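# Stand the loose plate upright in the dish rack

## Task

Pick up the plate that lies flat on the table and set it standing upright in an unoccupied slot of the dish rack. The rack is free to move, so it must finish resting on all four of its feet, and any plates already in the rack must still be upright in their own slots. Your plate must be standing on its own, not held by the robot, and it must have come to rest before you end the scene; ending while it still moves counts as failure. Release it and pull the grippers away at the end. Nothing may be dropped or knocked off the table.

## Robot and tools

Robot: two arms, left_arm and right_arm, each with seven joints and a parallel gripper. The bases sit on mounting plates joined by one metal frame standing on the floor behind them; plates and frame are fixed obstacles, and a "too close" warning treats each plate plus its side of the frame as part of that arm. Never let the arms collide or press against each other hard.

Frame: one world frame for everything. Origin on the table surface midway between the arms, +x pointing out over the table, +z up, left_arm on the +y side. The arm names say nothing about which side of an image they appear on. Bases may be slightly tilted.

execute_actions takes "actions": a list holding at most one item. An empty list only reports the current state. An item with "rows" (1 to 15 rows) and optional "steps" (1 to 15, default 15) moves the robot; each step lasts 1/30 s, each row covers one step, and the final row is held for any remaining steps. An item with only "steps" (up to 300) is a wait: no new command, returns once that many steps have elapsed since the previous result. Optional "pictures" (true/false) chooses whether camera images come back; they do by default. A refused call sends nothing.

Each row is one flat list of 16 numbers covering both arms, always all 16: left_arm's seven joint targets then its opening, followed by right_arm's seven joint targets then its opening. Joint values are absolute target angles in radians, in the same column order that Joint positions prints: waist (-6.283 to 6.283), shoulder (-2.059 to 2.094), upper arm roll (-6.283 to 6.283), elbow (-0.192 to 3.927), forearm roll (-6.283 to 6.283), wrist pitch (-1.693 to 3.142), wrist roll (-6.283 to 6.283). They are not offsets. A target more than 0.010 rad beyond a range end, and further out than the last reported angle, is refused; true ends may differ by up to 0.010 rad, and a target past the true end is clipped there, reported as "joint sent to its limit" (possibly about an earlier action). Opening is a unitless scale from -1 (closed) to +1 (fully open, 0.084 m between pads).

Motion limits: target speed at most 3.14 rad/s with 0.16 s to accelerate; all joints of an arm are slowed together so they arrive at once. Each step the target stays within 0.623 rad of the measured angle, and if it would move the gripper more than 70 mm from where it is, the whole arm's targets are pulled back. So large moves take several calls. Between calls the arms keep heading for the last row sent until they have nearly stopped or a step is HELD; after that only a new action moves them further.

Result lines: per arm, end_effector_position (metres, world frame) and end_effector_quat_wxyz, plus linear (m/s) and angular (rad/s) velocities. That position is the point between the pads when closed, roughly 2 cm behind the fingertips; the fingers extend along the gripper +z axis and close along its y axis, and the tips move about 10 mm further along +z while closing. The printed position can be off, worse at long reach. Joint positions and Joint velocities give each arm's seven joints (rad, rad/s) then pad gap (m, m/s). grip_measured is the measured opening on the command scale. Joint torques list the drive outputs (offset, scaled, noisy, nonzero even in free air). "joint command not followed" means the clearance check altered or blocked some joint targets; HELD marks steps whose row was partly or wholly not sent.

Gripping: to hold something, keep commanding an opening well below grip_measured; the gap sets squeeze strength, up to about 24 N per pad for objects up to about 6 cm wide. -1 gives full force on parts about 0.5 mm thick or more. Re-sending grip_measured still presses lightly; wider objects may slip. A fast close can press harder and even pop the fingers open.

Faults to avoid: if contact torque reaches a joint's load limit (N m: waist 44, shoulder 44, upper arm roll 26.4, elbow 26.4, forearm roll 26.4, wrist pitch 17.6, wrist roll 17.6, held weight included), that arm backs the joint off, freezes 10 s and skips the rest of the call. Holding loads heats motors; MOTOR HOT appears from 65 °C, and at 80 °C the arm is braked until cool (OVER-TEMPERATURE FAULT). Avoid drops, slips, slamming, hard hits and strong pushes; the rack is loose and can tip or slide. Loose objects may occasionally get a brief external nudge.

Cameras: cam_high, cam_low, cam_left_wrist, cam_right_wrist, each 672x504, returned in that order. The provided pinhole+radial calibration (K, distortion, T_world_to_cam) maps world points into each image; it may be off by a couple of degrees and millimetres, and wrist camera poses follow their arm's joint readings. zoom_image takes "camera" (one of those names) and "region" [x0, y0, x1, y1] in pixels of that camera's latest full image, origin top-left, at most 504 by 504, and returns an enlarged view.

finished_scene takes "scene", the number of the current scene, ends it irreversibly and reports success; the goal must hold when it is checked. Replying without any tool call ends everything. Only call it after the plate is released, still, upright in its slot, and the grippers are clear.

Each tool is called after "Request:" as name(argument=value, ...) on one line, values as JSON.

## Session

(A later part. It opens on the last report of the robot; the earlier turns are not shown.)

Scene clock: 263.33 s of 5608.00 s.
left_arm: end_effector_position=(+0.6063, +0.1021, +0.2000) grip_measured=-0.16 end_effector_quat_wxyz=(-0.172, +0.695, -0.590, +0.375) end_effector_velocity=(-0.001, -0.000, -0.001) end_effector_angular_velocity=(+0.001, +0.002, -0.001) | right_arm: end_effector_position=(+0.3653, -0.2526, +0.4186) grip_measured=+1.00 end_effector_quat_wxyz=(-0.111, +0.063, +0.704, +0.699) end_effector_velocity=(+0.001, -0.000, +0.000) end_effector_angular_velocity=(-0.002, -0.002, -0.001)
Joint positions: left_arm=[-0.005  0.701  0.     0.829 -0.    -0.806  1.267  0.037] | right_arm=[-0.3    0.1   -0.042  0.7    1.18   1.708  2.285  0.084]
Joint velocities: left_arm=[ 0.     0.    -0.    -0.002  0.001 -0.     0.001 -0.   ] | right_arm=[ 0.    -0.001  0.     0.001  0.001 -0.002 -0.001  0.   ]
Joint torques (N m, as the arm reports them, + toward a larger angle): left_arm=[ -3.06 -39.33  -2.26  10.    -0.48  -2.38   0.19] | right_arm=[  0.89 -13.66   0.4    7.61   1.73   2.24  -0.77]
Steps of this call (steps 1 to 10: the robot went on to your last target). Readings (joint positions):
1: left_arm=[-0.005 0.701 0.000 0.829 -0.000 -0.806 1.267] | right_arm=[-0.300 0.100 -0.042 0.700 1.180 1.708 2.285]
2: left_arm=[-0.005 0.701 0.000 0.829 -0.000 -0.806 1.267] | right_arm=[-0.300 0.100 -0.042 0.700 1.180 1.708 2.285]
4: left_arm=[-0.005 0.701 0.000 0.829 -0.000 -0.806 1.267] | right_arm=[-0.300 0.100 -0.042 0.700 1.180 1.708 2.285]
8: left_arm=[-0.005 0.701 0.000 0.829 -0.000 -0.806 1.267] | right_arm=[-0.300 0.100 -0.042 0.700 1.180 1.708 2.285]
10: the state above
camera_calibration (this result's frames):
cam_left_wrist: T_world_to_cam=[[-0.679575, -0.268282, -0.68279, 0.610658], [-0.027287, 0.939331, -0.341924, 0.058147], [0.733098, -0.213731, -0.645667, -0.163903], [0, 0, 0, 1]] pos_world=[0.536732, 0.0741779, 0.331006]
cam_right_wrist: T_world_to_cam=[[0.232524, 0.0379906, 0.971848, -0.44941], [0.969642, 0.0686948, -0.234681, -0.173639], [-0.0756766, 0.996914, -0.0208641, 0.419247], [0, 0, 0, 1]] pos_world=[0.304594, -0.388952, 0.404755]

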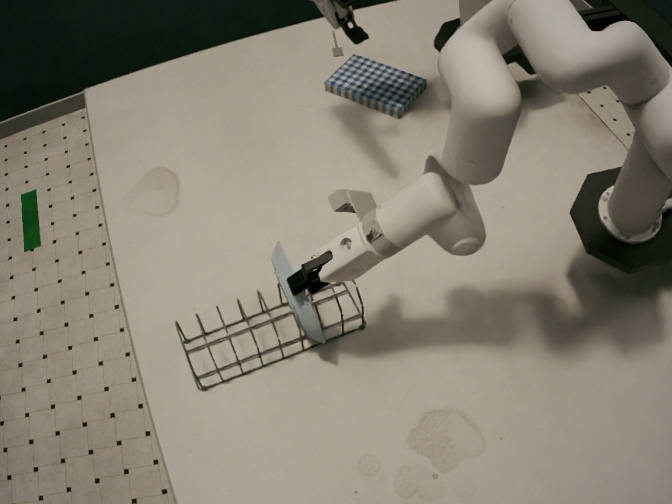

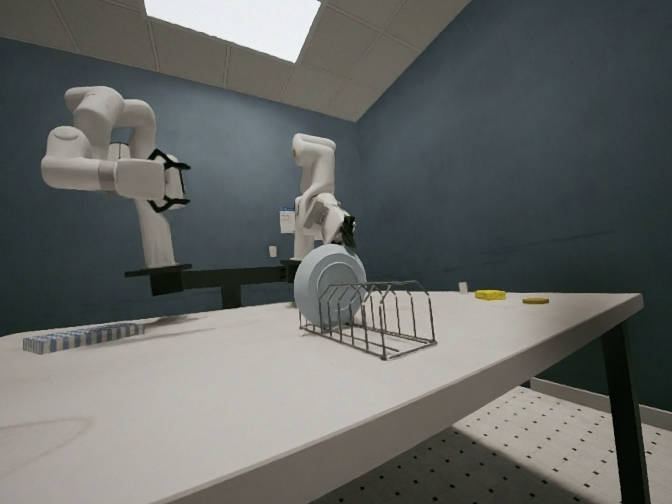

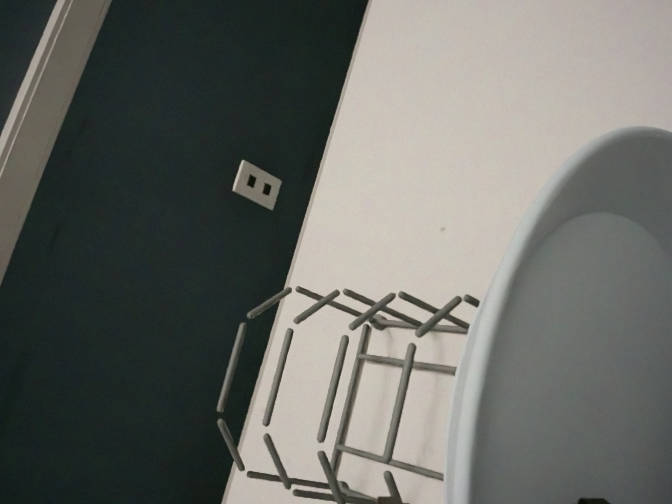

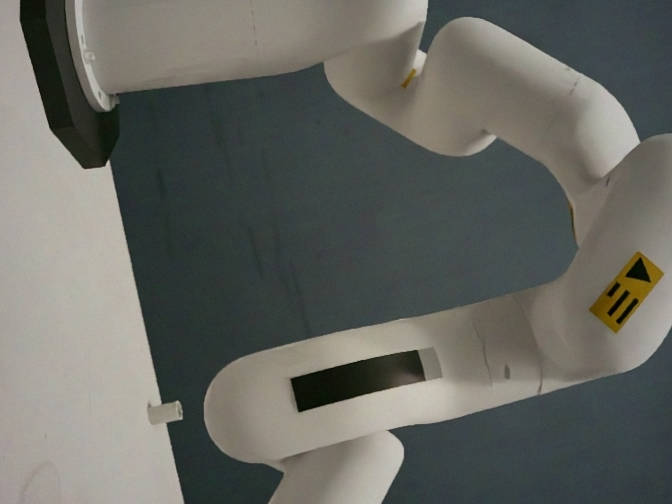

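Leaning on hoop 3. Open slightly more and retreat.

Request:
execute_actions(actions=[{"rows":[[-0.0055,0.698,0,0.826,0,-0.807,1.267,-0.1,-0.3,0.1,-0.042,0.7,1.18,1.708,2.285,1],[-0.0055,0.692,0,0.82,0,-0.807,1.267,-0.05,-0.3,0.1,-0.042,0.7,1.18,1.708,2.285,1],[-0.0055,0.683,0,0.81,0,-0.808,1.267,0,-0.3,0.1,-0.042,0.7,1.18,1.708,2.285,1],[-0.0055,0.671,0,0.797,0,-0.809,1.267,0,-0.3,0.1,-0.042,0.7,1.18,1.708,2.285,1],[-0.0055,0.656,0,0.78,0,-0.811,1.267,0,-0.3,0.1,-0.042,0.7,1.18,1.708,2.285,1],[-0.0055,0.639,0,0.761,0,-0.813,1.267,0,-0.3,0.1,-0.042,0.7,1.18,1.708,2.285,1],[-0.0055,0.62,0,0.74,0,-0.815,1.267,0,-0.3,0.1,-0.042,0.7,1.18,1.708,2.285,1],[-0.0055,0.6,0,0.718,0,-0.817,1.267,0,-0.3,0.1,-0.042,0.7,1.18,1.708,2.285,1],[-0.0055,0.579,0,0.695,0,-0.819,1.267,0,-0.3,0.1,-0.042,0.7,1.18,1.708,2.285,1],[-0.0055,0.557,0,0.671,0,-0.821,1.267,0,-0.3,0.1,-0.042,0.7,1.18,1.708,2.285,1],[-0.0055,0.534,0,0.647,0,-0.822,1.267,0,-0.3,0.1,-0.042,0.7,1.18,1.708,2.285,1],[-0.0055,0.51,0,0.623,0,-0.82,1.267,0,-0.3,0.1,-0.042,0.7,1.18,1.708,2.285,1],[-0.0055,0.484,0,0.6,0,-0.815,1.267,0,-0.3,0.1,-0.042,0.7,1.18,1.708,2.285,1],[-0.0055,0.456,0,0.577,0,-0.805,1.267,0,-0.3,0.1,-0.042,0.7,1.18,1.708,2.285,1],[-0.0055,0.425,0,0.555,0,-0.79,1.267,0,-0.3,0.1,-0.042,0.7,1.18,1.708,2.285,1]],"steps":15}], pictures=false)

Request:
execute_actions(actions=[{"rows":[[-0.0055,0.391,0,0.533,0,-0.77,1.267,0,-0.3,0.1,-0.042,0.7,1.18,1.708,2.285,1],[-0.0055,0.355,0,0.512,0,-0.745,1.267,0,-0.3,0.1,-0.042,0.7,1.18,1.708,2.285,1],[-0.0055,0.317,0,0.491,0,-0.716,1.267,0,-0.3,0.1,-0.042,0.7,1.18,1.708,2.285,1],[-0.0055,0.278,0,0.471,0,-0.685,1.267,0,-0.3,0.1,-0.042,0.7,1.18,1.708,2.285,1],[-0.0055,0.239,0,0.452,0,-0.652,1.267,0,-0.3,0.1,-0.042,0.7,1.18,1.708,2.285,1],[-0.0055,0.2,0,0.434,0,-0.619,1.267,0,-0.3,0.1,-0.042,0.7,1.18,1.708,2.285,1],[-0.0055,0.163,0,0.417,0,-0.586,1.267,0,-0.3,0.1,-0.042,0.7,1.18,1.708,2.285,1],[-0.0055,0.128,0,0.402,0,-0.555,1.267,0,-0.3,0.1,-0.042,0.7,1.18,1.708,2.285,1],[-0.0055,0.096,0,0.389,0,-0.526,1.267,0,-0.3,0.1,-0.042,0.7,1.18,1.708,2.285,1],[-0.0055,0.068,0,0.377,0,-0.501,1.267,0,-0.3,0.1,-0.042,0.7,1.18,1.708,2.285,1],[-0.0055,0.044,0,0.367,0,-0.48,1.267,0,-0.3,0.1,-0.042,0.7,1.18,1.708,2.285,1],[-0.0055,0.025,0,0.36,0,-0.463,1.267,0,-0.3,0.1,-0.042,0.7,1.18,1.708,2.285,1],[-0.0055,0.012,0,0.355,0,-0.451,1.267,0,-0.3,0.1,-0.042,0.7,1.18,1.708,2.285,1],[-0.0055,0.004,0,0.352,0,-0.443,1.267,0,-0.3,0.1,-0.042,0.7,1.18,1.708,2.285,1],[-0.0055,0,0,0.35,0,-0.44,1.267,0,-0.3,0.1,-0.042,0.7,1.18,1.708,2.285,1]],"steps":15}])

Request:
zoom_image(camera="cam_high", region=[160, 220, 380, 400])

Request:
execute_actions(actions=[{"steps":30}])

Request:
zoom_image(camera="cam_high", region=[160, 220, 380, 400])

Request:
zoom_image(camera="cam_low", region=[280, 220, 450, 370])

Scene clock: 280.83 s of 5608.00 s.
left_arm: end_effector_position=(+0.5697, +0.1130, +0.2386) grip_measured=-0.01 end_effector_quat_wxyz=(-0.171, +0.695, -0.590, +0.374) end_effector_velocity=(-0.138, +0.039, +0.136) end_effector_angular_velocity=(+0.011, +0.067, -0.007) | right_arm: end_effector_position=(+0.3653, -0.2526, +0.4186) grip_measured=+1.00 end_effector_quat_wxyz=(-0.111, +0.063, +0.704, +0.699) end_effector_velocity=(+0.001, -0.001, +0.000) end_effector_angular_velocity=(-0.001, -0.002, -0.003)
Joint positions: left_arm=[-0.006  0.524 -0.     0.64  -0.    -0.817  1.267  0.044] | right_arm=[-0.3    0.1   -0.042  0.7    1.18   1.708  2.285  0.084]
Joint velocities: left_arm=[-0.001 -0.708 -0.002 -0.671 -0.001  0.105 -0.001  0.   ] | right_arm=[-0.001 -0.    -0.     0.001  0.002 -0.001 -0.     0.   ]
Joint torques (N m, as the arm reports them, + toward a larger angle): left_arm=[ -2.92 -36.47  -2.12  10.1   -0.39  -2.18   0.19] | right_arm=[  0.9  -13.66   0.25   7.98   1.63   2.4   -0.86]
Steps of this call (steps 1 to 15: the robot went on to your last target; steps 16 to 100: nothing new was sent; then 13.67 s passed at rest; steps 101 to 115: all 15 steps of this action). Readings (joint positions):
101: left_arm=[-0.006 0.701 -0.000 0.829 -0.000 -0.807 1.267] | right_arm=[-0.300 0.100 -0.042 0.700 1.180 1.708 2.285]
102: left_arm=[-0.005 0.700 0.000 0.829 0.000 -0.807 1.267] | right_arm=[-0.300 0.100 -0.042 0.700 1.180 1.708 2.285]
104: left_arm=[-0.005 0.695 0.000 0.823 0.000 -0.807 1.267] | right_arm=[-0.300 0.100 -0.042 0.700 1.180 1.708 2.285]
108: left_arm=[-0.005 0.658 0.000 0.782 -0.000 -0.811 1.267] | right_arm=[-0.300 0.100 -0.042 0.700 1.180 1.708 2.285]
115: the state above

Scene clock: 281.33 s of 5608.00 s.
left_arm: end_effector_position=(+0.5058, +0.1320, +0.3077) grip_measured=-0.01 end_effector_quat_wxyz=(-0.141, +0.711, -0.608, +0.325) end_effector_velocity=(-0.082, +0.023, +0.071) end_effector_angular_velocity=(+0.034, +0.177, -0.018) | right_arm: end_effector_position=(+0.3653, -0.2526, +0.4186) grip_measured=+1.00 end_effector_quat_wxyz=(-0.111, +0.063, +0.704, +0.699) end_effector_velocity=(-0.001, +0.001, +0.001) end_effector_angular_velocity=(+0.001, -0.001, +0.002)
Joint positions: left_arm=[-0.006  0.053 -0.     0.373  0.    -0.489  1.267  0.044] | right_arm=[-0.3    0.1   -0.042  0.7    1.18   1.708  2.285  0.084]
Joint velocities: left_arm=[-0.    -0.607  0.    -0.251  0.     0.537  0.    -0.   ] | right_arm=[ 0.002 -0.002 -0.    -0.001 -0.     0.001  0.     0.   ]
Joint torques (N m, as the arm reports them, + toward a larger angle): left_arm=[ -2.12 -17.42  -1.48  14.44  -0.47  -2.71   0.25] | right_arm=[  1.1  -13.6    0.23   7.87   1.79   2.2   -0.86]
Steps of this call (steps 1 to 15: all 15 steps of this action). Readings (joint positions):
1: left_arm=[-0.005 0.500 -0.000 0.618 -0.000 -0.812 1.267] | right_arm=[-0.300 0.100 -0.042 0.700 1.180 1.708 2.285]
2: left_arm=[-0.005 0.474 0.000 0.596 -0.000 -0.803 1.267] | right_arm=[-0.300 0.100 -0.042 0.700 1.180 1.708 2.285]
4: left_arm=[-0.005 0.415 0.000 0.554 -0.000 -0.775 1.267] | right_arm=[-0.300 0.100 -0.042 0.700 1.180 1.708 2.285]
8: left_arm=[-0.005 0.277 -0.000 0.475 0.000 -0.678 1.267] | right_arm=[-0.300 0.100 -0.042 0.700 1.180 1.708 2.285]
15: the state above
camera_calibration (this result's frames):
cam_left_wrist: T_world_to_cam=[[-0.762046, -0.244195, -0.599712, 0.636791], [-0.0558003, 0.947484, -0.314899, 0.0691711], [0.645114, -0.206503, -0.735652, 0.056932], [0, 0, 0, 1]] pos_world=[0.452396, 0.10172, 0.445556]
cam_right_wrist: T_world_to_cam=[[0.232524, 0.0379908, 0.971848, -0.44941], [0.969642, 0.068695, -0.234681, -0.173639], [-0.0756769, 0.996914, -0.0208642, 0.419247], [0, 0, 0, 1]] pos_world=[0.304594, -0.388952, 0.404755]

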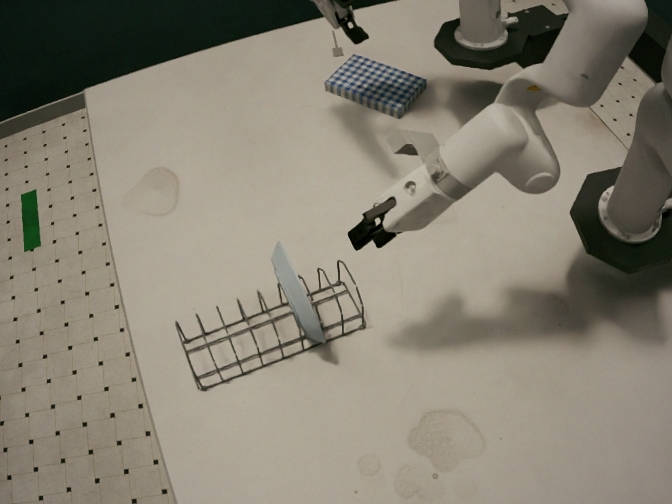

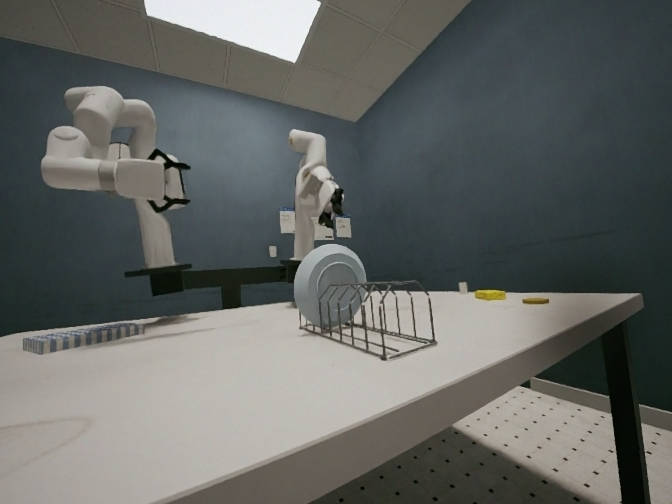

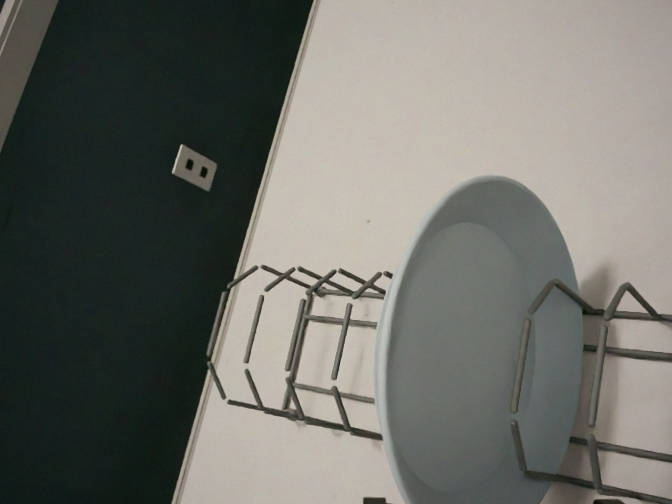

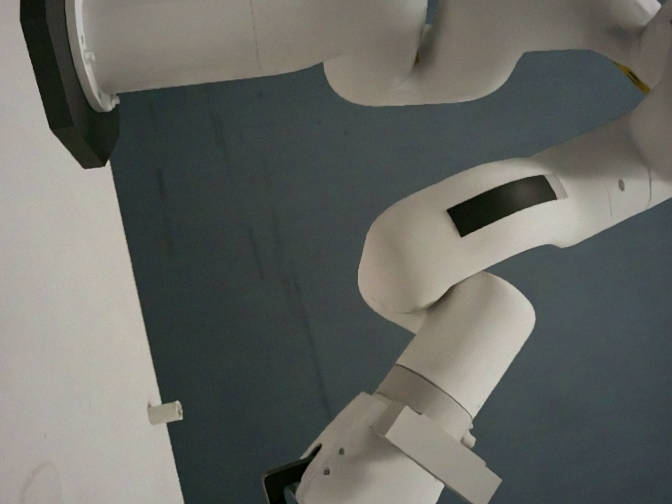

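Region (160, 220, 380, 400) of cam_high's 672x504 image, scaled by 2.291, with more detail than that image has; it fills the top 412 rows of this view, and the rest is white.

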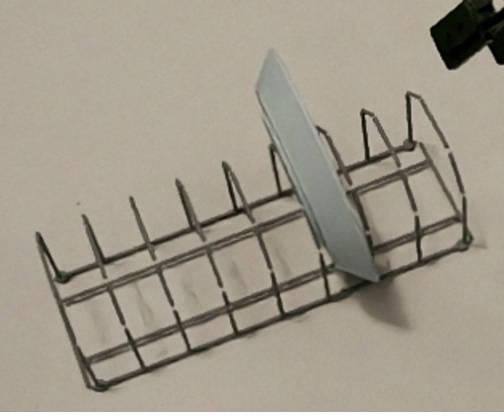

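Scene clock: 282.33 s of 5608.00 s.
left_arm: end_effector_position=(+0.4977, +0.1341, +0.3128) grip_measured=-0.01 end_effector_quat_wxyz=(-0.136, +0.713, -0.610, +0.318) end_effector_velocity=(-0.000, +0.001, -0.000) end_effector_angular_velocity=(-0.000, +0.001, +0.003) | right_arm: end_effector_position=(+0.3653, -0.2526, +0.4186) grip_measured=+1.00 end_effector_quat_wxyz=(-0.111, +0.063, +0.704, +0.699) end_effector_velocity=(-0.000, -0.000, +0.000) end_effector_angular_velocity=(+0.001, +0.001, -0.001)
Joint positions: left_arm=[-0.005  0.     0.     0.35  -0.    -0.44   1.267  0.044] | right_arm=[-0.3    0.1   -0.042  0.7    1.18   1.708  2.285  0.084]
Joint velocities: left_arm=[ 0.    -0.001  0.001 -0.001 -0.001 -0.    -0.    -0.   ] | right_arm=[-0.     0.001 -0.    -0.     0.001  0.001 -0.     0.   ]
Joint torques (N m, as the arm reports them, + toward a larger angle): left_arm=[ -2.37 -24.34  -1.41  14.38  -0.44  -2.25   0.21] | right_arm=[  0.89 -13.42  -0.1    7.85   1.9    2.12  -0.72]
Steps of this call (steps 1 to 30: the robot went on to your last target). Readings (joint positions):
1: left_arm=[-0.006 0.036 -0.000 0.366 0.000 -0.473 1.267] | right_arm=[-0.300 0.100 -0.042 0.700 1.180 1.708 2.285]
2: left_arm=[-0.006 0.024 -0.000 0.361 0.000 -0.463 1.267] | right_arm=[-0.300 0.100 -0.042 0.700 1.180 1.708 2.285]
4: left_arm=[-0.006 0.011 -0.000 0.355 0.000 -0.450 1.267] | right_arm=[-0.300 0.100 -0.042 0.700 1.180 1.708 2.285]
8: left_arm=[-0.005 0.004 0.000 0.351 -0.000 -0.442 1.267] | right_arm=[-0.300 0.100 -0.042 0.700 1.180 1.708 2.285]
30: the state above
All arms were judged still, so your last target was given up. Only a new action makes them travel on or press farther. Fingers that are still opening or closing keep moving.
camera_calibration (this result's frames):
cam_left_wrist: T_world_to_cam=[[-0.773402, -0.240771, -0.586412, 0.635194], [-0.0598807, 0.948674, -0.310536, 0.0688298], [0.631082, -0.205054, -0.748124, 0.0770379], [0, 0, 0, 1]] pos_world=[0.446765, 0.103437, 0.451494]
cam_right_wrist: T_world_to_cam=[[0.232524, 0.0379908, 0.971848, -0.44941], [0.969642, 0.068695, -0.234681, -0.173639], [-0.0756768, 0.996914, -0.0208643, 0.419247], [0, 0, 0, 1]] pos_world=[0.304594, -0.388952, 0.404756]

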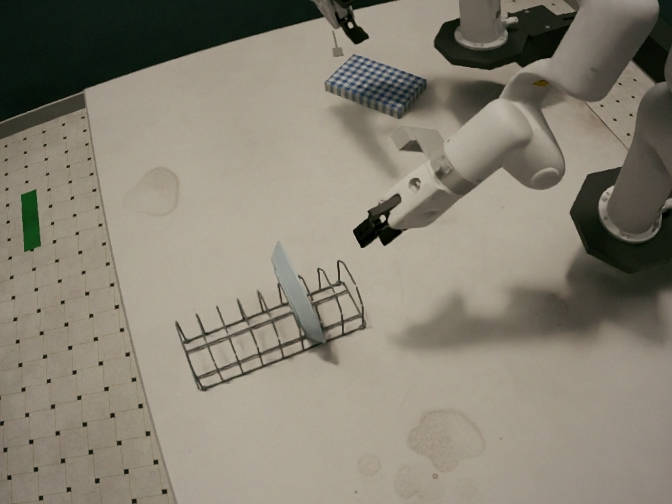

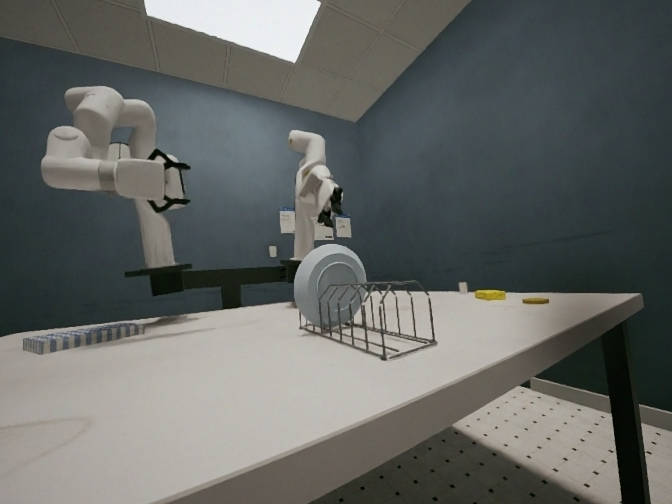

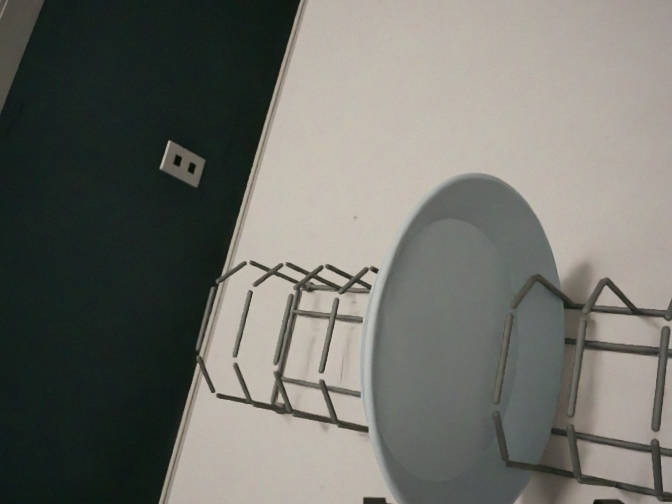

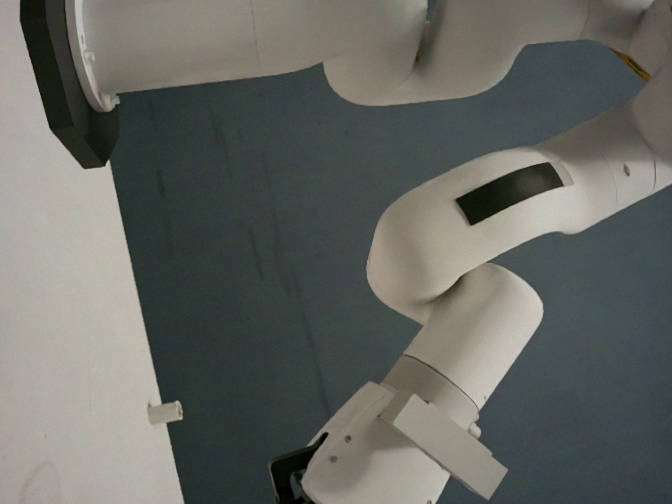

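Region (160, 220, 380, 400) of cam_high's 672x504 image, scaled by 2.291, with more detail than that image has; it fills the top 412 rows of this view, and the rest is white.

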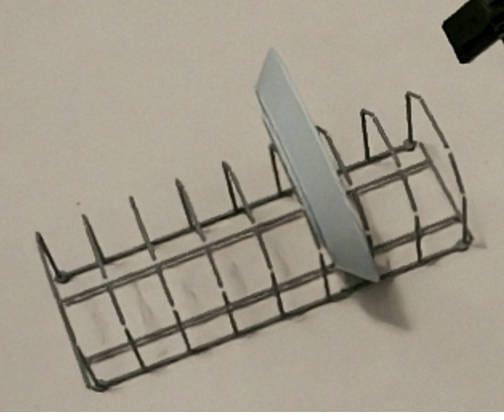

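Region (280, 220, 450, 370) of cam_low's 672x504 image, scaled by 2.965, with more detail than that image has; it fills the top 445 rows of this view, and the rest is white.

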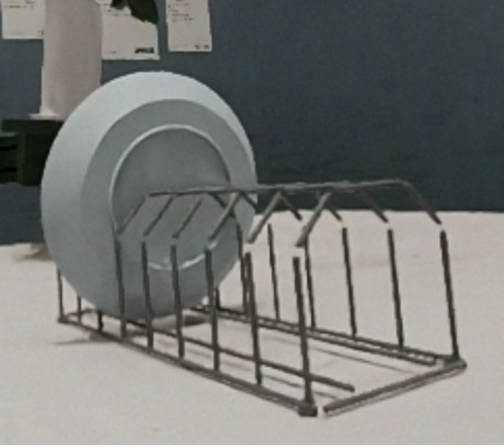

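Request:
finished_scene(scene=2)

The scene is finished: the task was done.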